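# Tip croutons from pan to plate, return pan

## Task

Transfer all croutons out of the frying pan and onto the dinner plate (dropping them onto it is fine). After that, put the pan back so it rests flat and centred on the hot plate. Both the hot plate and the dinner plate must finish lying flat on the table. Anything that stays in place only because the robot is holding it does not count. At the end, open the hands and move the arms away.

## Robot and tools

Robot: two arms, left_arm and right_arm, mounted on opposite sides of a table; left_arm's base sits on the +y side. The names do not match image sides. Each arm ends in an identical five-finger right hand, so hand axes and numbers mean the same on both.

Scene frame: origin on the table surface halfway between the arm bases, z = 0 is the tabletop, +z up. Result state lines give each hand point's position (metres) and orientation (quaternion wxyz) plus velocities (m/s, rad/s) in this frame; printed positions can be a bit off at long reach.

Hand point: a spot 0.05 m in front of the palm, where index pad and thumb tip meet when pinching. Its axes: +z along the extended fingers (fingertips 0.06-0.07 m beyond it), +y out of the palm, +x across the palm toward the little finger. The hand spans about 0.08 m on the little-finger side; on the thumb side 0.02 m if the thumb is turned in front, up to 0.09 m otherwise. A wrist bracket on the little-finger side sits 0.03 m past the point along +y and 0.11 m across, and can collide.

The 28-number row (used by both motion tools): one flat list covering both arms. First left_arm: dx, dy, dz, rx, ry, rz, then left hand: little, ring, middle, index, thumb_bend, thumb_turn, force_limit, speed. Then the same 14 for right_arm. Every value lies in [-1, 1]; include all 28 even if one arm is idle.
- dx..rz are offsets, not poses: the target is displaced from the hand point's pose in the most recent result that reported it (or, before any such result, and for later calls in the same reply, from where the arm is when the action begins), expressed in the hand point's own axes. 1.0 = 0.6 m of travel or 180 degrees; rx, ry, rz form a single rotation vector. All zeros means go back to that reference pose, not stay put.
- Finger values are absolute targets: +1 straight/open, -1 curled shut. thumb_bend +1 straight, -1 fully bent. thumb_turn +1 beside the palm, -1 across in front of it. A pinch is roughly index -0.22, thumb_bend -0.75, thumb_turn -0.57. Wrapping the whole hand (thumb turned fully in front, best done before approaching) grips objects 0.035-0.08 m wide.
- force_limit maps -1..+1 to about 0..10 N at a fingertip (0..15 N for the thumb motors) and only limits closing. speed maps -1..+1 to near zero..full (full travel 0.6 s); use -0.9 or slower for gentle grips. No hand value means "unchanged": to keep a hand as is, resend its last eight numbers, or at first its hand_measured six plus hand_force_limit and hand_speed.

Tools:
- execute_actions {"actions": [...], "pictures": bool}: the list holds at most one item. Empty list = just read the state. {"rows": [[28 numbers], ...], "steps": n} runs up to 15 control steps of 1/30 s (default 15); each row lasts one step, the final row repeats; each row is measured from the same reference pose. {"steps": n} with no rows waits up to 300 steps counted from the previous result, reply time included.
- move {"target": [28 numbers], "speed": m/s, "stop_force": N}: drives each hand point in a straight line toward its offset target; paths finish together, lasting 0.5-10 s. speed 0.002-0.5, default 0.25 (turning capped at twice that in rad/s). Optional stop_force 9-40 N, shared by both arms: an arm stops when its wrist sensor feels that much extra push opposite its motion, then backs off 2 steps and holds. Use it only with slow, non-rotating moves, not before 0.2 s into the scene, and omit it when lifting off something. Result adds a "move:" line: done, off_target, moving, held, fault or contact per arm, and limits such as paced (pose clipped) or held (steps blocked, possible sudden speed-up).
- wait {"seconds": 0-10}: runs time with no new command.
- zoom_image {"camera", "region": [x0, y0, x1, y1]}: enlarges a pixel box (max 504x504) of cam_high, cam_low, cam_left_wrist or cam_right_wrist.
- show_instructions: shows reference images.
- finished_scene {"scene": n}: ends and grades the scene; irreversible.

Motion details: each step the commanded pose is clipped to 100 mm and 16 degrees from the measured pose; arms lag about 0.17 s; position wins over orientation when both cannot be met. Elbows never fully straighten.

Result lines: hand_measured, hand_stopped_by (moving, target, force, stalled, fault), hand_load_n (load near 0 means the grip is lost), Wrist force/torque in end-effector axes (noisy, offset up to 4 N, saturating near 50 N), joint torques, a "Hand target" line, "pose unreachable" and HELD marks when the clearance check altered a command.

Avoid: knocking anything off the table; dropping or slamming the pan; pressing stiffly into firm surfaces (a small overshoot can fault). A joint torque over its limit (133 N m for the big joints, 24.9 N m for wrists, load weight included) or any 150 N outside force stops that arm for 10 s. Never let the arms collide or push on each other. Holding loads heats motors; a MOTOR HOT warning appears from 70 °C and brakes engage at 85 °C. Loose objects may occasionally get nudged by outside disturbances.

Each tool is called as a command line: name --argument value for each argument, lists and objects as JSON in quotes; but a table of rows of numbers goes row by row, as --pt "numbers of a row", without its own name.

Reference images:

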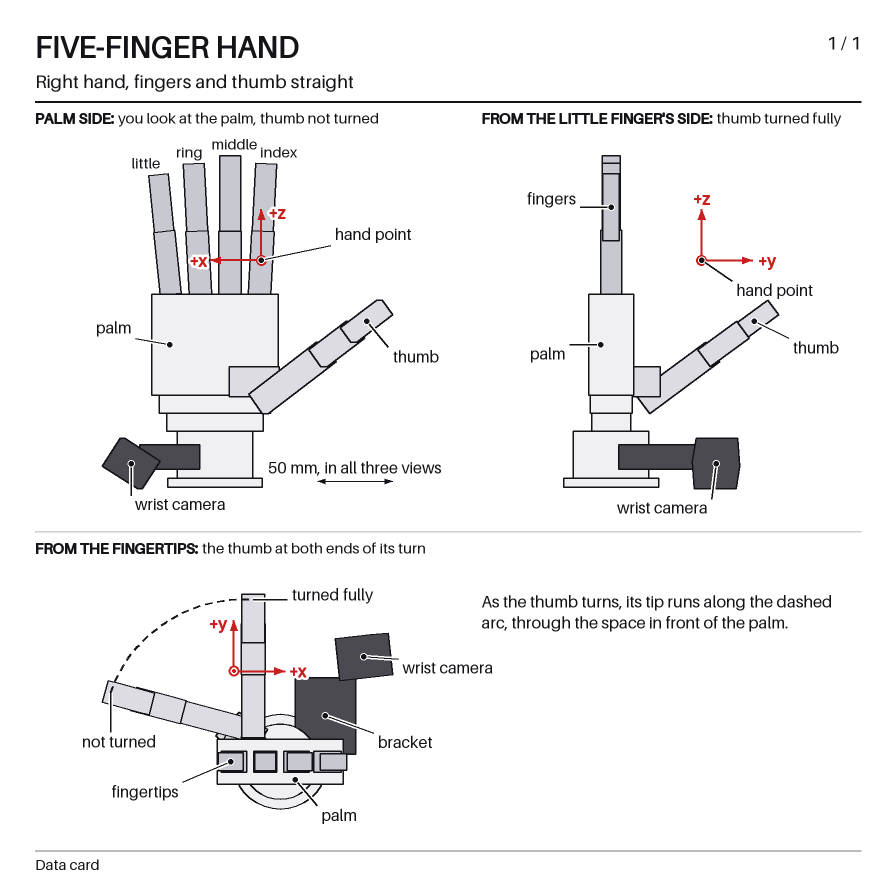

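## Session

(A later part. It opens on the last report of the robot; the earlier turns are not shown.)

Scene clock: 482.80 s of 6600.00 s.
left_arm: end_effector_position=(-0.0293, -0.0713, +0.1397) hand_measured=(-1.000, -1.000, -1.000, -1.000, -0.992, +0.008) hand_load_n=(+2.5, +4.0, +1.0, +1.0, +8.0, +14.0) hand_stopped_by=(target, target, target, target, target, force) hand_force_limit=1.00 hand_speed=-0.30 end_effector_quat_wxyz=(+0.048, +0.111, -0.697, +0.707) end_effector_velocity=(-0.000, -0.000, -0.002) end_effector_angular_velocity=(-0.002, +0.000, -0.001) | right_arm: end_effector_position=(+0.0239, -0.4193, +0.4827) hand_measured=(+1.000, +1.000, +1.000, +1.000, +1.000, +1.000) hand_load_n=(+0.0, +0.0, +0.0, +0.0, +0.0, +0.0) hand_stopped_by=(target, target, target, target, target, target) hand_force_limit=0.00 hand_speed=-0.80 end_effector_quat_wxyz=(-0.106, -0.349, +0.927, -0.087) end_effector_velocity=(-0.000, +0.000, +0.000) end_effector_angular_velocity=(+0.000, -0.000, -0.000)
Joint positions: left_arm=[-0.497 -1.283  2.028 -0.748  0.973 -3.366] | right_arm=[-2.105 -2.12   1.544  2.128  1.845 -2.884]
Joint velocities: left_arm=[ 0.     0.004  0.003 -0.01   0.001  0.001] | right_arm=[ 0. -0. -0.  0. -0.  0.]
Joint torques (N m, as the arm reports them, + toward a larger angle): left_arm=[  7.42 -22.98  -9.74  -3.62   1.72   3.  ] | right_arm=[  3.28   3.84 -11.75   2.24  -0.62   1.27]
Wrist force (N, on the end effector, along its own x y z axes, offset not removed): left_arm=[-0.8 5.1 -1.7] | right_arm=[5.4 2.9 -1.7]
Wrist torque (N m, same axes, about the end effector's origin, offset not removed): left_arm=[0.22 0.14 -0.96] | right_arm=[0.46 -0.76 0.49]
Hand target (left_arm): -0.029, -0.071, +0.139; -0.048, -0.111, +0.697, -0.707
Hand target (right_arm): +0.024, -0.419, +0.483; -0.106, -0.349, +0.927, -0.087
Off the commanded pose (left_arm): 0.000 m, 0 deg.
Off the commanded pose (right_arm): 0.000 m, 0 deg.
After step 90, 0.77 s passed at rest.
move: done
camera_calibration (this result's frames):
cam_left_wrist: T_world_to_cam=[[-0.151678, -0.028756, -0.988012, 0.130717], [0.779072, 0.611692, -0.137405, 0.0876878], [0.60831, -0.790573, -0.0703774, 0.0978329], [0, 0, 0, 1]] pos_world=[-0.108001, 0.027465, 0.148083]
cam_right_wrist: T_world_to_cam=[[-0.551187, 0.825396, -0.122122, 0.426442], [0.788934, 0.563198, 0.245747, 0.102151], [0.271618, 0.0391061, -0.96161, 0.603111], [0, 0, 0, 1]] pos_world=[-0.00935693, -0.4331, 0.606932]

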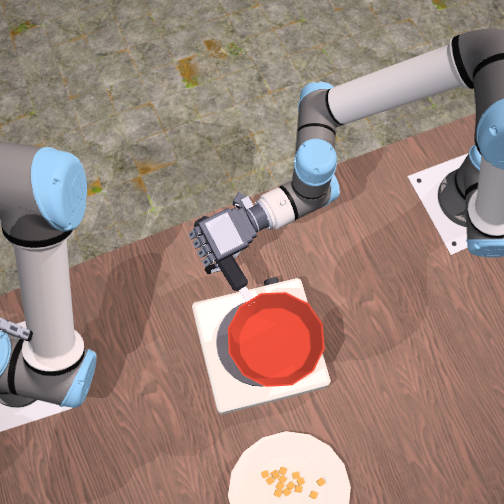

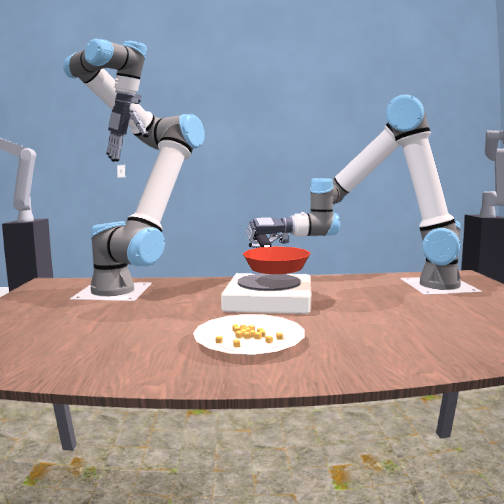

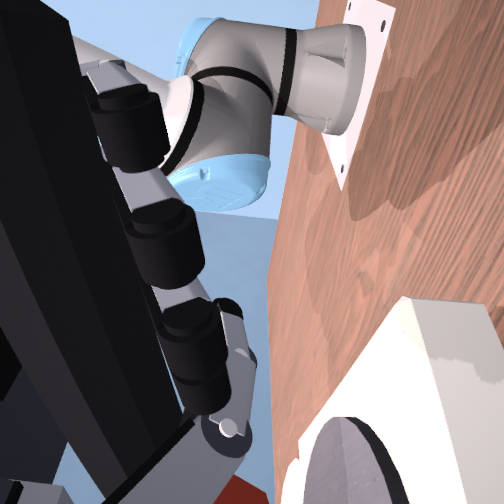

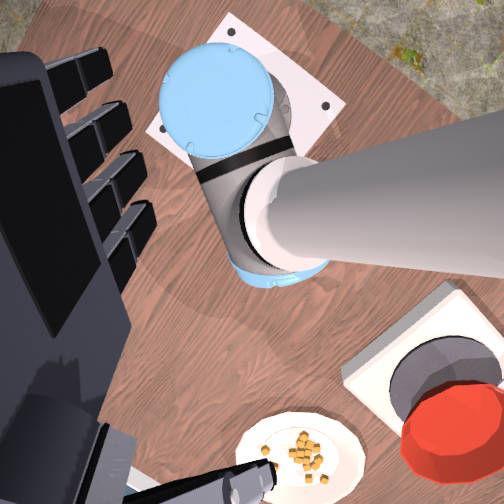

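move --target '[0.024,0.057,0.027,0,0,0,-1,-1,-1,-1,-1,-1,1,-0.3,0,0,0,0,0,0,1,1,1,1,1,1,0,-0.8]' --speed 0.04

Scene clock: 490.43 s of 6600.00 s.
left_arm: end_effector_position=(-0.0492, -0.0893, +0.1099) hand_measured=(-1.000, -1.000, -1.000, -1.000, -0.992, +0.008) hand_load_n=(+2.5, +4.0, +1.0, +1.0, +8.0, +14.0) hand_stopped_by=(target, target, target, target, target, force) hand_force_limit=1.00 hand_speed=-0.30 end_effector_quat_wxyz=(+0.049, +0.111, -0.697, +0.707) end_effector_velocity=(-0.002, -0.001, -0.003) end_effector_angular_velocity=(+0.002, -0.000, -0.001) | right_arm: end_effector_position=(+0.0239, -0.4193, +0.4827) hand_measured=(+1.000, +1.000, +1.000, +1.000, +1.000, +1.000) hand_load_n=(+0.0, +0.0, +0.0, +0.0, +0.0, +0.0) hand_stopped_by=(target, target, target, target, target, target) hand_force_limit=0.00 hand_speed=-0.80 end_effector_quat_wxyz=(-0.106, -0.349, +0.927, -0.087) end_effector_velocity=(-0.000, +0.000, -0.000) end_effector_angular_velocity=(+0.000, +0.000, -0.001)
Joint positions: left_arm=[-0.517 -1.186  1.989 -0.806  0.953 -3.366] | right_arm=[-2.105 -2.12   1.544  2.128  1.845 -2.884]
Joint velocities: left_arm=[-0.002  0.007 -0.002 -0.003 -0.001 -0.001] | right_arm=[-0.    -0.     0.     0.     0.     0.001]
Joint torques (N m, as the arm reports them, + toward a larger angle): left_arm=[ -7.35 -25.26 -23.74  -3.66  -1.88  -0.56] | right_arm=[  2.71   3.13 -10.02   2.27  -0.71   1.04]
Wrist force (N, on the end effector, along its own x y z axes, offset not removed): left_arm=[-1.0 4.5 0.1] | right_arm=[0.0 0.4 0.0]
Wrist torque (N m, same axes, about the end effector's origin, offset not removed): left_arm=[0.04 0.11 -0.97] | right_arm=[0.09 0.25 0.20]
Hand target (left_arm): -0.049, -0.089, +0.110; -0.048, -0.111, +0.697, -0.707
Hand target (right_arm): +0.024, -0.419, +0.483; -0.106, -0.349, +0.927, -0.087
Off the commanded pose (left_arm): 0.000 m, 0 deg.
Off the commanded pose (right_arm): 0.000 m, 0 deg.
After step 90, 3.23 s passed at rest.
move: done
camera_calibration (this result's frames):
cam_left_wrist: T_world_to_cam=[[-0.151711, -0.0287423, -0.988007, 0.0977026], [0.779072, 0.611688, -0.137423, 0.110181], [0.608301, -0.790577, -0.0704074, 0.0936212], [0, 0, 0, 1]] pos_world=[-0.127966, 0.00942665, 0.118264]
cam_right_wrist: T_world_to_cam=[[-0.551187, 0.825396, -0.122122, 0.426442], [0.788934, 0.563198, 0.245747, 0.102151], [0.271618, 0.0391061, -0.96161, 0.603111], [0, 0, 0, 1]] pos_world=[-0.00935693, -0.4331, 0.606932]

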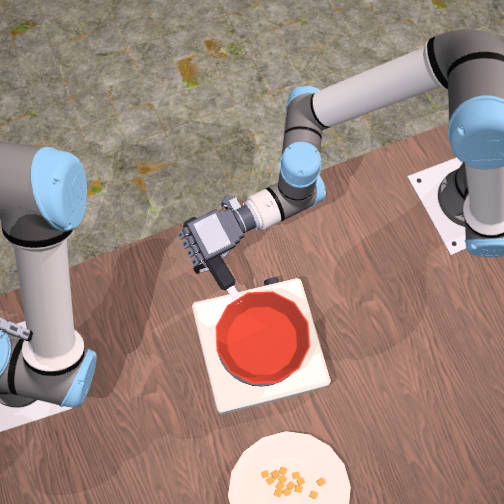

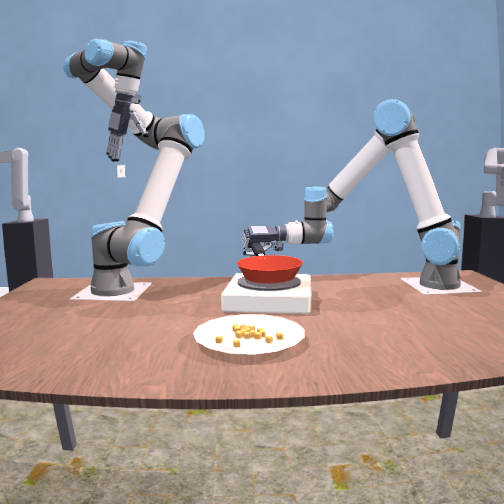

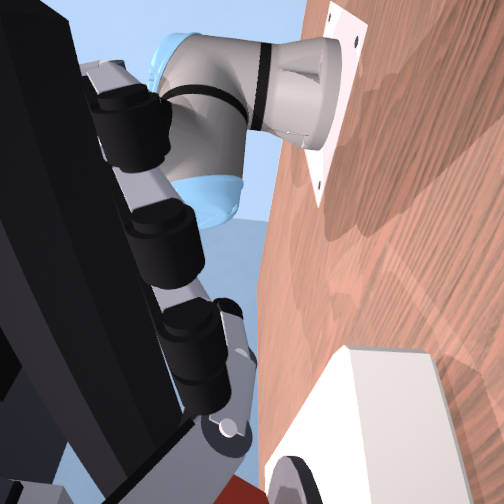

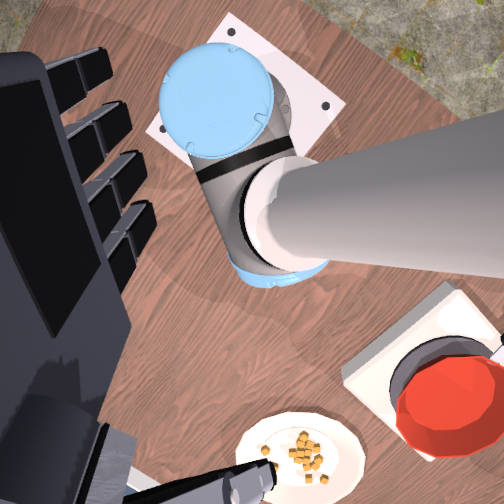

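move --target '[-0.005,0.022,0,0,0,0,-1,-1,-1,-1,-1,-1,1,-0.3,0,0,0,0,0,0,1,1,1,1,1,1,0,-0.8]' --speed 0.01 --stop_force 9

Scene clock: 495.57 s of 6600.00 s.
left_arm: end_effector_position=(-0.0493, -0.0894, +0.0967) hand_measured=(-1.000, -1.000, -1.000, -1.000, -0.992, +0.008) hand_load_n=(+1.5, +1.5, +0.0, +0.5, +7.0, +15.5) hand_stopped_by=(target, target, target, target, target, force) hand_force_limit=1.00 hand_speed=-0.30 end_effector_quat_wxyz=(+0.049, +0.111, -0.697, +0.707) end_effector_velocity=(-0.001, -0.000, -0.002) end_effector_angular_velocity=(-0.001, +0.000, -0.002) | right_arm: end_effector_position=(+0.0239, -0.4193, +0.4827) hand_measured=(+1.000, +1.000, +1.000, +1.000, +1.000, +1.000) hand_load_n=(+0.0, +0.0, +0.0, +0.0, +0.0, +0.0) hand_stopped_by=(target, target, target, target, target, target) hand_force_limit=0.00 hand_speed=-0.80 end_effector_quat_wxyz=(-0.106, -0.349, +0.927, -0.087) end_effector_velocity=(-0.000, -0.000, +0.000) end_effector_angular_velocity=(-0.001, +0.001, +0.001)
Joint positions: left_arm=[-0.517 -1.161  1.998 -0.84   0.953 -3.366] | right_arm=[-2.105 -2.12   1.544  2.128  1.845 -2.884]
Joint velocities: left_arm=[-0.     0.005  0.001 -0.007  0.002  0.   ] | right_arm=[ 0.    -0.    -0.     0.     0.001 -0.001]
Joint torques (N m, as the arm reports them, + toward a larger angle): left_arm=[  8.18 -25.02  -8.5   -3.69   1.32  -0.27] | right_arm=[  4.     2.87 -11.86   2.31  -0.65   1.17]
Wrist force (N, on the end effector, along its own x y z axes, offset not removed): left_arm=[2.9 1.8 -1.6] | right_arm=[-1.0 1.6 1.0]
Wrist torque (N m, same axes, about the end effector's origin, offset not removed): left_arm=[0.04 -0.19 0.00] | right_arm=[0.02 0.08 0.12]
Hand target (left_arm): -0.049, -0.089, +0.096; -0.049, -0.111, +0.697, -0.707
Hand target (right_arm): +0.024, -0.419, +0.483; -0.106, -0.349, +0.927, -0.087
Off the commanded pose (left_arm): 0.000 m, 0 deg.
Off the commanded pose (right_arm): 0.000 m, 0 deg.
After step 90, 0.60 s passed at rest.
move: done
camera_calibration (this result's frames):
cam_left_wrist: T_world_to_cam=[[-0.151669, -0.0287161, -0.988014, 0.0846466], [0.779106, 0.611654, -0.137377, 0.108444], [0.608268, -0.790604, -0.0703959, 0.0926818], [0, 0, 0, 1]] pos_world=[-0.128026, 0.00937537, 0.105054]
cam_right_wrist: T_world_to_cam=[[-0.551187, 0.825396, -0.122122, 0.426442], [0.788934, 0.563198, 0.245747, 0.102151], [0.271618, 0.0391061, -0.96161, 0.603111], [0, 0, 0, 1]] pos_world=[-0.00935694, -0.4331, 0.606932]

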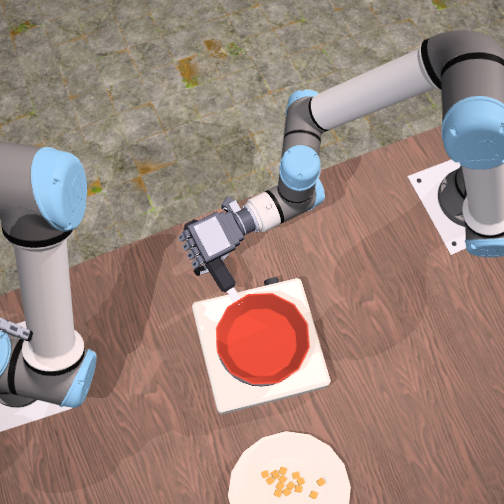

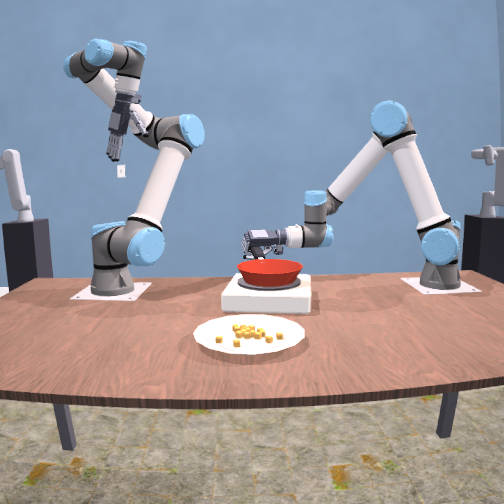

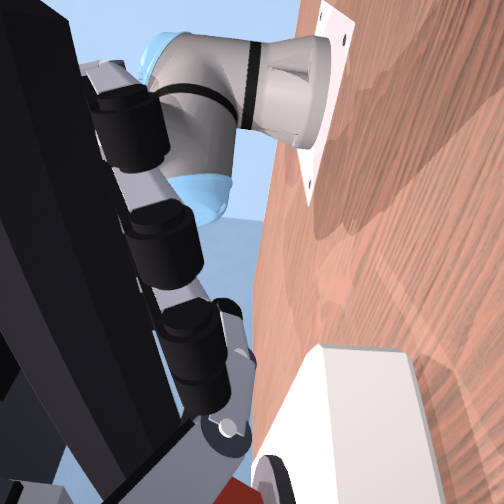

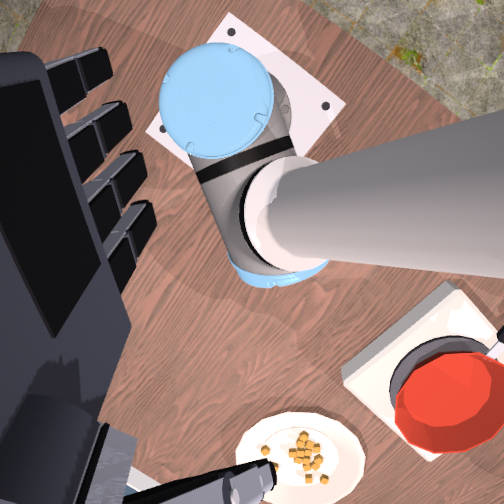

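Weight is unloaded; pan rests. Release.

move --target '[0,0,0,0,0,0,-1,-1,-1,-1,0.2,0.3,1,0.3,0,0,0,0,0,0,1,1,1,1,1,1,0,-0.8]'

move --target '[0,0,0,0,0,0,1,1,1,1,0.2,0.3,1,0.3,0,0,0,0,0,0,1,1,1,1,1,1,0,-0.8]'

Scene clock: 500.60 s of 6600.00 s.
left_arm: end_effector_position=(-0.0492, -0.0894, +0.0967) hand_measured=(-1.000, -1.000, -1.000, -1.000, +0.200, +0.300) hand_load_n=(+0.5, +1.5, +0.0, +0.0, +0.0, +0.0) hand_stopped_by=(target, target, target, target, target, target) hand_force_limit=1.00 hand_speed=0.30 end_effector_quat_wxyz=(+0.048, +0.111, -0.697, +0.707) end_effector_velocity=(-0.002, -0.001, +0.000) end_effector_angular_velocity=(-0.001, +0.000, -0.001) | right_arm: end_effector_position=(+0.0239, -0.4193, +0.4827) hand_measured=(+1.000, +1.000, +1.000, +1.000, +1.000, +1.000) hand_load_n=(+0.0, +0.0, +0.0, +0.0, +0.0, +0.0) hand_stopped_by=(target, target, target, target, target, target) hand_force_limit=0.00 hand_speed=-0.80 end_effector_quat_wxyz=(-0.106, -0.349, +0.927, -0.087) end_effector_velocity=(+0.000, -0.000, +0.000) end_effector_angular_velocity=(-0.001, +0.002, +0.002)
Joint positions: left_arm=[-0.517 -1.161  1.998 -0.84   0.953 -3.366] | right_arm=[-2.105 -2.12   1.544  2.128  1.845 -2.884]
Joint velocities: left_arm=[-0.002  0.002 -0.003 -0.    -0.     0.001] | right_arm=[-0.     0.001 -0.    -0.     0.001 -0.002]
Joint torques (N m, as the arm reports them, + toward a larger angle): left_arm=[ -4.39 -38.97 -23.38  -0.47   0.71   1.79] | right_arm=[  3.39   3.77 -10.28   2.13  -0.66   1.31]
Wrist force (N, on the end effector, along its own x y z axes, offset not removed): left_arm=[-1.4 2.2 -1.7] | right_arm=[-2.4 -4.1 0.6]
Wrist torque (N m, same axes, about the end effector's origin, offset not removed): left_arm=[0.09 0.04 0.03] | right_arm=[-0.58 0.34 -0.37]
Hand target (left_arm): -0.049, -0.089, +0.097; -0.049, -0.111, +0.697, -0.707
Hand target (right_arm): +0.024, -0.419, +0.483; -0.106, -0.349, +0.927, -0.087
Off the commanded pose (left_arm): 0.000 m, 0 deg.
Off the commanded pose (right_arm): 0.000 m, 0 deg.
After step 90, 0.87 s passed at rest.
move: done
camera_calibration (this result's frames):
cam_left_wrist: T_world_to_cam=[[-0.151666, -0.0287315, -0.988014, 0.084653], [0.779042, 0.611736, -0.137377, 0.108405], [0.608351, -0.79054, -0.0703967, 0.0926548], [0, 0, 0, 1]] pos_world=[-0.12798, 0.00936413, 0.105053]
cam_right_wrist: T_world_to_cam=[[-0.551187, 0.825396, -0.122123, 0.426442], [0.788934, 0.563198, 0.245747, 0.102151], [0.271618, 0.0391061, -0.96161, 0.603111], [0, 0, 0, 1]] pos_world=[-0.00935691, -0.4331, 0.606932]

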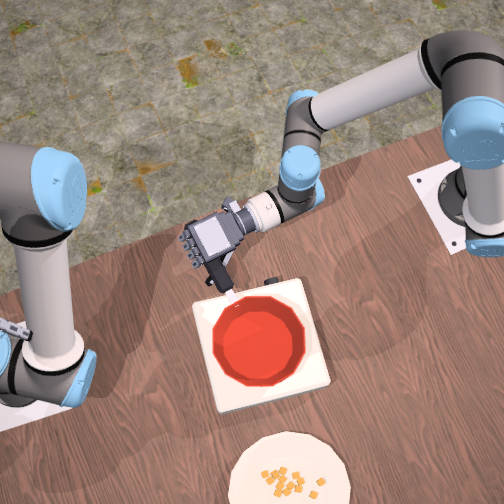

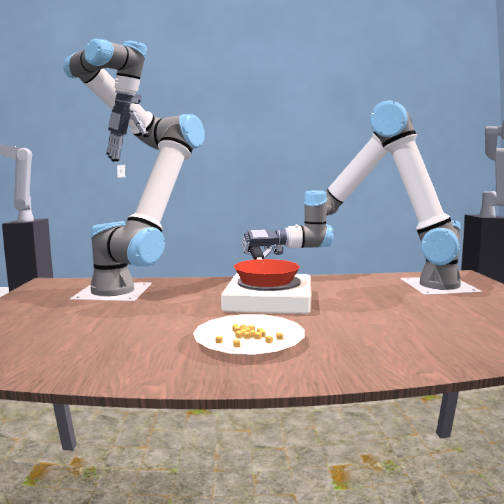

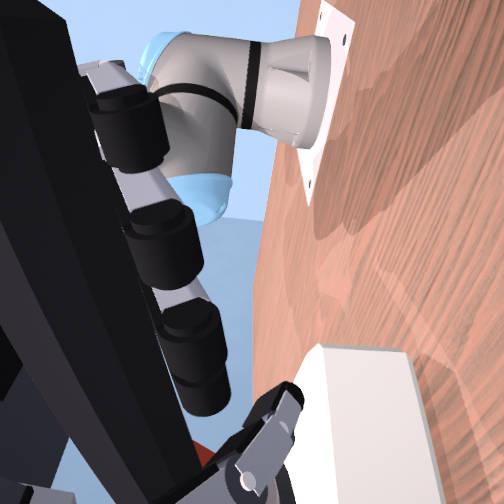

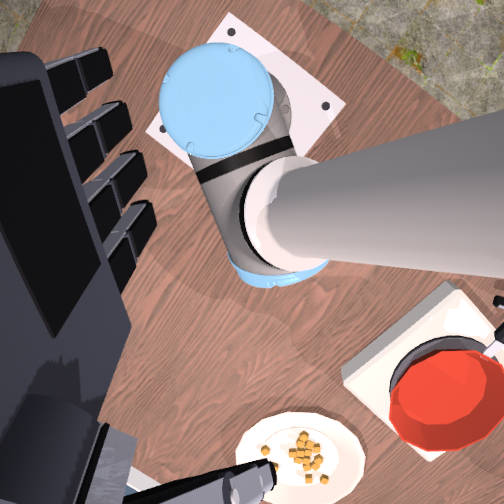

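Scene clock: 501.80 s of 6600.00 s.
left_arm: end_effector_position=(-0.0492, -0.0894, +0.0967) hand_measured=(+1.000, +1.000, +1.000, +1.000, +0.200, +0.300) hand_load_n=(+0.0, +0.0, +0.0, +0.0, +0.0, +0.0) hand_stopped_by=(target, target, target, target, target, target) hand_force_limit=1.00 hand_speed=0.30 end_effector_quat_wxyz=(+0.048, +0.111, -0.697, +0.707) end_effector_velocity=(-0.001, +0.001, -0.001) end_effector_angular_velocity=(+0.002, -0.002, -0.004) | right_arm: end_effector_position=(+0.0239, -0.4193, +0.4827) hand_measured=(+1.000, +1.000, +1.000, +1.000, +1.000, +1.000) hand_load_n=(+0.0, +0.0, +0.0, +0.0, +0.0, +0.0) hand_stopped_by=(target, target, target, target, target, target) hand_force_limit=0.00 hand_speed=-0.80 end_effector_quat_wxyz=(-0.106, -0.349, +0.927, -0.087) end_effector_velocity=(-0.000, +0.000, +0.000) end_effector_angular_velocity=(+0.000, -0.001, +0.002)
Joint positions: left_arm=[-0.517 -1.161  1.998 -0.84   0.953 -3.366] | right_arm=[-2.105 -2.12   1.544  2.128  1.845 -2.884]
Joint velocities: left_arm=[-0.001  0.     0.002 -0.     0.003  0.   ] | right_arm=[ 0.    -0.001 -0.001  0.    -0.001 -0.002]
Joint torques (N m, as the arm reports them, + toward a larger angle): left_arm=[ -4.09 -30.82 -11.64  -0.54   0.75   1.62] | right_arm=[ 2.07  4.5  -9.57  2.23 -0.63  1.06]
Wrist force (N, on the end effector, along its own x y z axes, offset not removed): left_arm=[-0.3 0.1 -1.5] | right_arm=[0.9 2.2 -3.7]
Wrist torque (N m, same axes, about the end effector's origin, offset not removed): left_arm=[-0.05 0.22 -0.02] | right_arm=[0.43 0.03 0.12]
Hand target (left_arm): -0.049, -0.089, +0.097; -0.048, -0.111, +0.697, -0.707
Hand target (right_arm): +0.024, -0.419, +0.483; -0.106, -0.349, +0.927, -0.087
Off the commanded pose (left_arm): 0.000 m, 0 deg.
Off the commanded pose (right_arm): 0.000 m, 0 deg.
move: done
camera_calibration (this result's frames):
cam_left_wrist: T_world_to_cam=[[-0.151683, -0.0287664, -0.98801, 0.0846701], [0.77904, 0.611731, -0.137412, 0.108421], [0.60835, -0.790543, -0.0703791, 0.0926503], [0, 0, 0, 1]] pos_world=[-0.127985, 0.00935539, 0.105074]
cam_right_wrist: T_world_to_cam=[[-0.551187, 0.825396, -0.122123, 0.426442], [0.788934, 0.563198, 0.245747, 0.102151], [0.271618, 0.0391058, -0.96161, 0.603111], [0, 0, 0, 1]] pos_world=[-0.00935699, -0.4331, 0.606932]

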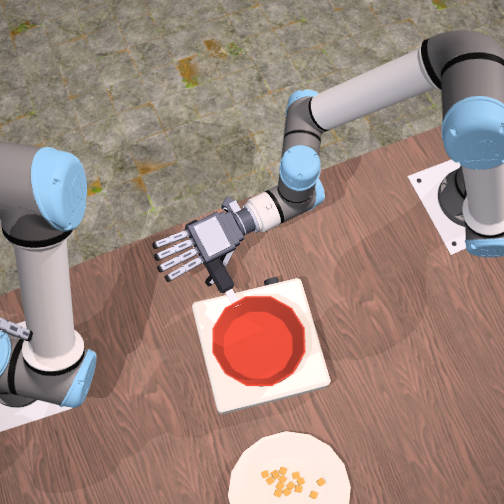

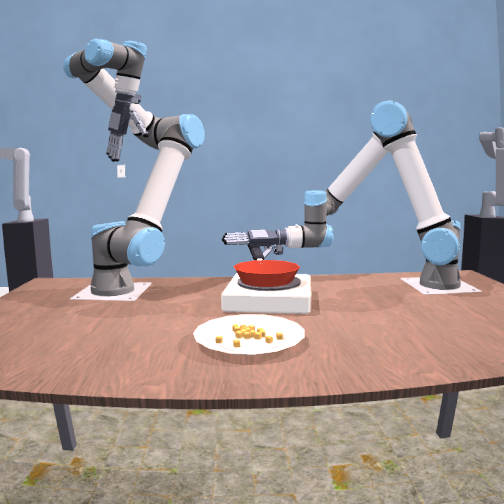

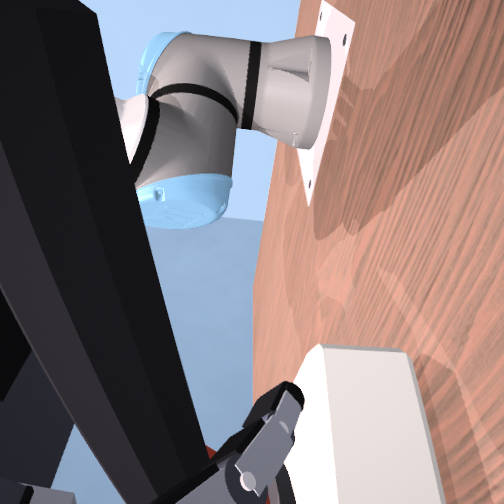

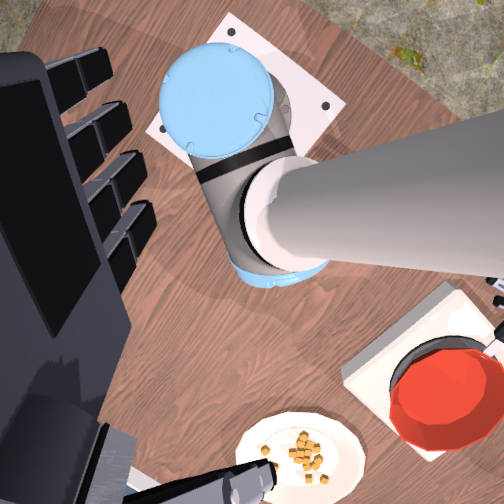

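move --target '[0.005,-0.02,-0.14,0,0,0,1,1,1,1,0.2,0.3,1,0.3,0,0,0,0,0,0,1,1,1,1,1,1,0,-0.8]' --speed 0.08

move --target '[0.1,-0.4,-0.3,0,0,0,1,1,1,1,1,1,1,0.3,0,0,0,0,0,0,1,1,1,1,1,1,0,-0.8]'

Scene clock: 511.10 s of 6600.00 s.
left_arm: end_effector_position=(-0.0571, -0.0061, +0.1087) hand_measured=(+1.000, +1.000, +1.000, +1.000, +0.200, +0.300) hand_load_n=(+0.0, +0.0, +0.0, +0.0, +0.0, +0.0) hand_stopped_by=(target, target, target, target, target, target) hand_force_limit=1.00 hand_speed=0.30 end_effector_quat_wxyz=(+0.049, +0.111, -0.697, +0.707) end_effector_velocity=(+0.001, +0.003, +0.001) end_effector_angular_velocity=(-0.000, -0.001, +0.003) | right_arm: end_effector_position=(+0.0239, -0.4193, +0.4827) hand_measured=(+1.000, +1.000, +1.000, +1.000, +1.000, +1.000) hand_load_n=(+0.0, +0.0, +0.0, +0.0, +0.0, +0.0) hand_stopped_by=(target, target, target, target, target, target) hand_force_limit=0.00 hand_speed=-0.80 end_effector_quat_wxyz=(-0.106, -0.349, +0.927, -0.087) end_effector_velocity=(+0.000, -0.000, +0.000) end_effector_angular_velocity=(+0.000, +0.001, +0.001)
Joint positions: left_arm=[-0.653 -1.335  2.216 -0.885  0.816 -3.366] | right_arm=[-2.105 -2.12   1.544  2.128  1.845 -2.884]
Joint velocities: left_arm=[-0.004 -0.007  0.007 -0.    -0.007  0.001] | right_arm=[-0.     0.001 -0.001 -0.     0.    -0.002]
Joint torques (N m, as the arm reports them, + toward a larger angle): left_arm=[ -8.16 -29.32  -7.48  -3.33  -1.62   1.99] | right_arm=[  2.8    2.56 -11.41   2.03  -0.78   1.13]
Wrist force (N, on the end effector, along its own x y z axes, offset not removed): left_arm=[1.1 -1.6 0.2] | right_arm=[-0.9 -0.5 0.0]
Wrist torque (N m, same axes, about the end effector's origin, offset not removed): left_arm=[-0.35 -0.05 0.05] | right_arm=[-0.23 0.47 -0.02]
Hand target (left_arm): -0.057, -0.006, +0.109; -0.048, -0.111, +0.697, -0.707
Hand target (right_arm): +0.024, -0.419, +0.483; -0.106, -0.349, +0.927, -0.087
Off the commanded pose (left_arm): 0.000 m, 0 deg.
Off the commanded pose (right_arm): 0.000 m, 0 deg.
After step 90, 4.73 s passed at rest.
move: done
camera_calibration (this result's frames):
cam_left_wrist: T_world_to_cam=[[-0.151726, -0.0287047, -0.988006, 0.0977254], [0.779053, 0.611714, -0.13741, 0.0652453], [0.608321, -0.790558, -0.0704508, 0.164179], [0, 0, 0, 1]] pos_world=[-0.135876, 0.0926867, 0.117085]
cam_right_wrist: T_world_to_cam=[[-0.551187, 0.825397, -0.122123, 0.426442], [0.788934, 0.563197, 0.245747, 0.102151], [0.271618, 0.039106, -0.96161, 0.603111], [0, 0, 0, 1]] pos_world=[-0.00935689, -0.4331, 0.606932]

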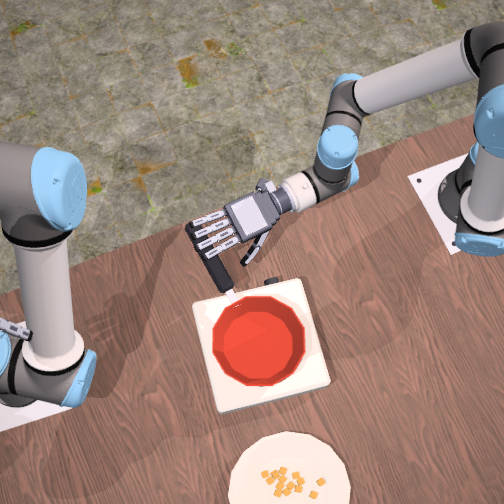

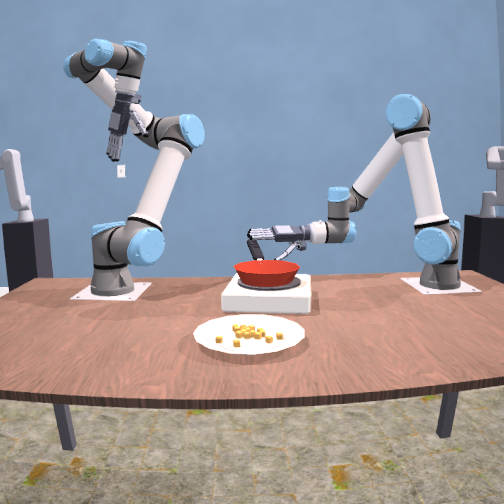

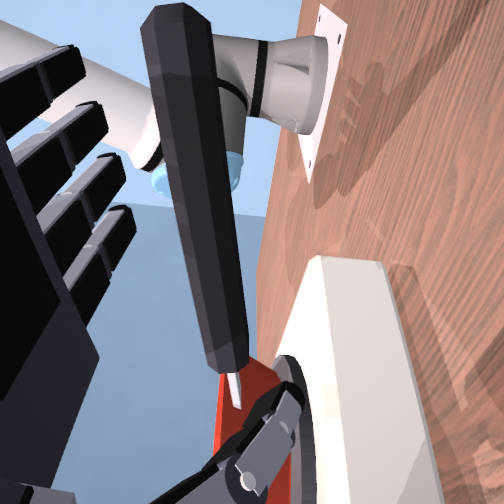

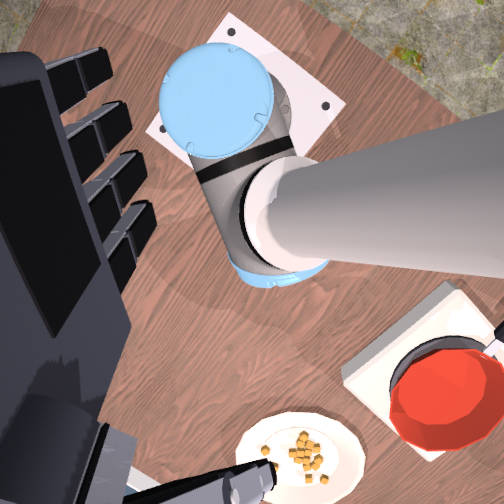

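Scene clock: 513.20 s of 6600.00 s.
left_arm: end_effector_position=(-0.0780, +0.1735, +0.3556) hand_measured=(+1.000, +1.000, +1.000, +1.000, +1.000, +1.000) hand_load_n=(+0.0, +0.0, +0.0, +0.0, +0.0, +0.0) hand_stopped_by=(target, target, target, target, target, target) hand_force_limit=1.00 hand_speed=0.30 end_effector_quat_wxyz=(+0.049, +0.111, -0.697, +0.707) end_effector_velocity=(-0.000, +0.003, +0.001) end_effector_angular_velocity=(+0.004, +0.001, +0.001) | right_arm: end_effector_position=(+0.0239, -0.4193, +0.4827) hand_measured=(+1.000, +1.000, +1.000, +1.000, +1.000, +1.000) hand_load_n=(+0.0, +0.0, +0.0, +0.0, +0.0, +0.0) hand_stopped_by=(target, target, target, target, target, target) hand_force_limit=0.00 hand_speed=-0.80 end_effector_quat_wxyz=(-0.106, -0.349, +0.927, -0.087) end_effector_velocity=(-0.000, +0.001, -0.000) end_effector_angular_velocity=(-0.000, -0.002, -0.001)
Joint positions: left_arm=[-1.273 -2.109  2.128 -0.038  0.197 -3.35 ] | right_arm=[-2.105 -2.12   1.544  2.128  1.845 -2.884]
Joint velocities: left_arm=[-0.013  0.001 -0.005  0.026 -0.015 -0.022] | right_arm=[-0.    -0.002 -0.     0.    -0.001  0.001]
Joint torques (N m, as the arm reports them, + toward a larger angle): left_arm=[ -9.89  -0.78 -27.89   1.27  -1.67  -1.69] | right_arm=[  3.38   3.2  -10.75   2.18  -0.96   1.2 ]
Wrist force (N, on the end effector, along its own x y z axes, offset not removed): left_arm=[0.4 -2.5 -0.9] | right_arm=[0.1 -0.1 -4.0]
Wrist torque (N m, same axes, about the end effector's origin, offset not removed): left_arm=[-0.39 0.12 -0.02] | right_arm=[-0.03 0.10 -0.07]
Hand target (left_arm): -0.078, +0.174, +0.356; -0.049, -0.111, +0.697, -0.707
Hand target (right_arm): +0.024, -0.419, +0.483; -0.106, -0.349, +0.927, -0.087
Off the commanded pose (left_arm): 0.000 m, 0 deg.
Off the commanded pose (right_arm): 0.000 m, 0 deg.
move: done
camera_calibration (this result's frames):
cam_left_wrist: T_world_to_cam=[[-0.151744, -0.0293105, -0.987985, 0.343731], [0.779132, 0.611525, -0.137808, 0.0057555], [0.608217, -0.790682, -0.0699582, 0.336014], [0, 0, 0, 1]] pos_world=[-0.156694, 0.272235, 0.363901]
cam_right_wrist: T_world_to_cam=[[-0.551187, 0.825396, -0.122123, 0.426442], [0.788934, 0.563198, 0.245747, 0.102151], [0.271618, 0.0391059, -0.96161, 0.603111], [0, 0, 0, 1]] pos_world=[-0.00935695, -0.4331, 0.606932]

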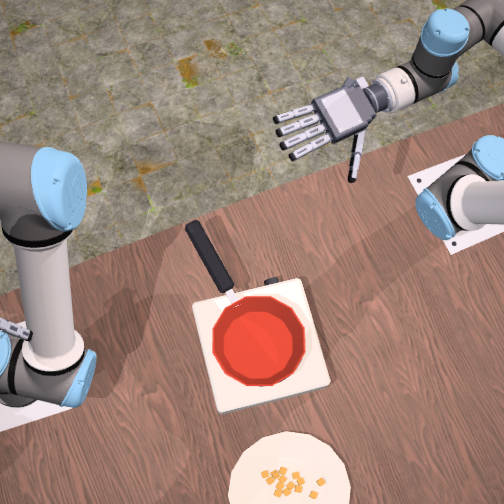

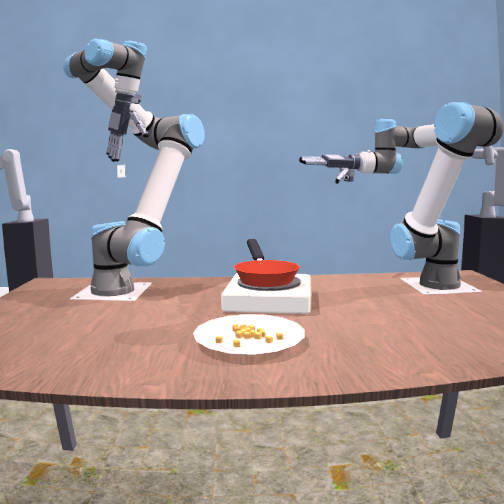

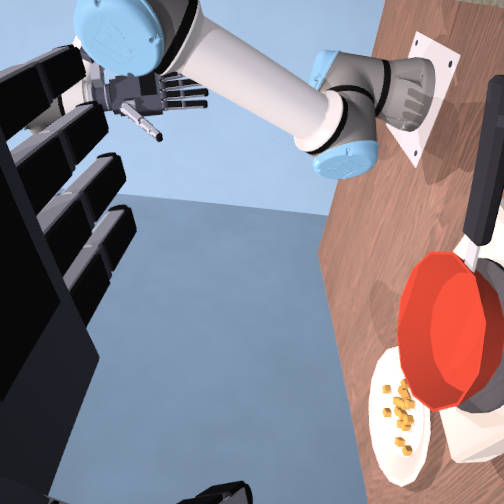

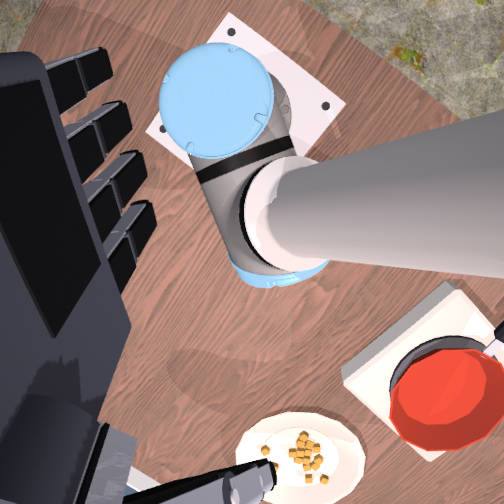

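zoom_image --camera "cam_low" --region '[190,230,350,360]'

zoom_image --camera "cam_high" --region '[170,260,370,504]'

Region (190, 230, 350, 360) of cam_low's 504x504 image, scaled by 3.150, with more detail than that image has; it fills the top 410 rows of this view, and the rest is white.

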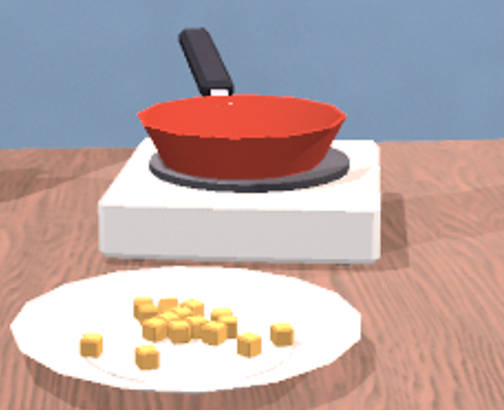

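Region (170, 260, 370, 504) of cam_high's 504x504 image, scaled by 2.066, with more detail than that image has; it fills the left 413 columns of this view, and the rest is white.

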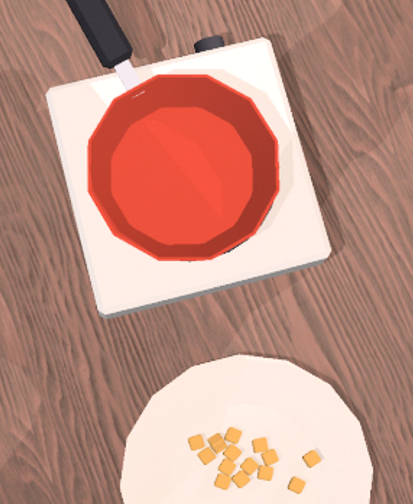

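finished_scene --scene 1

The scene is finished: the task was done.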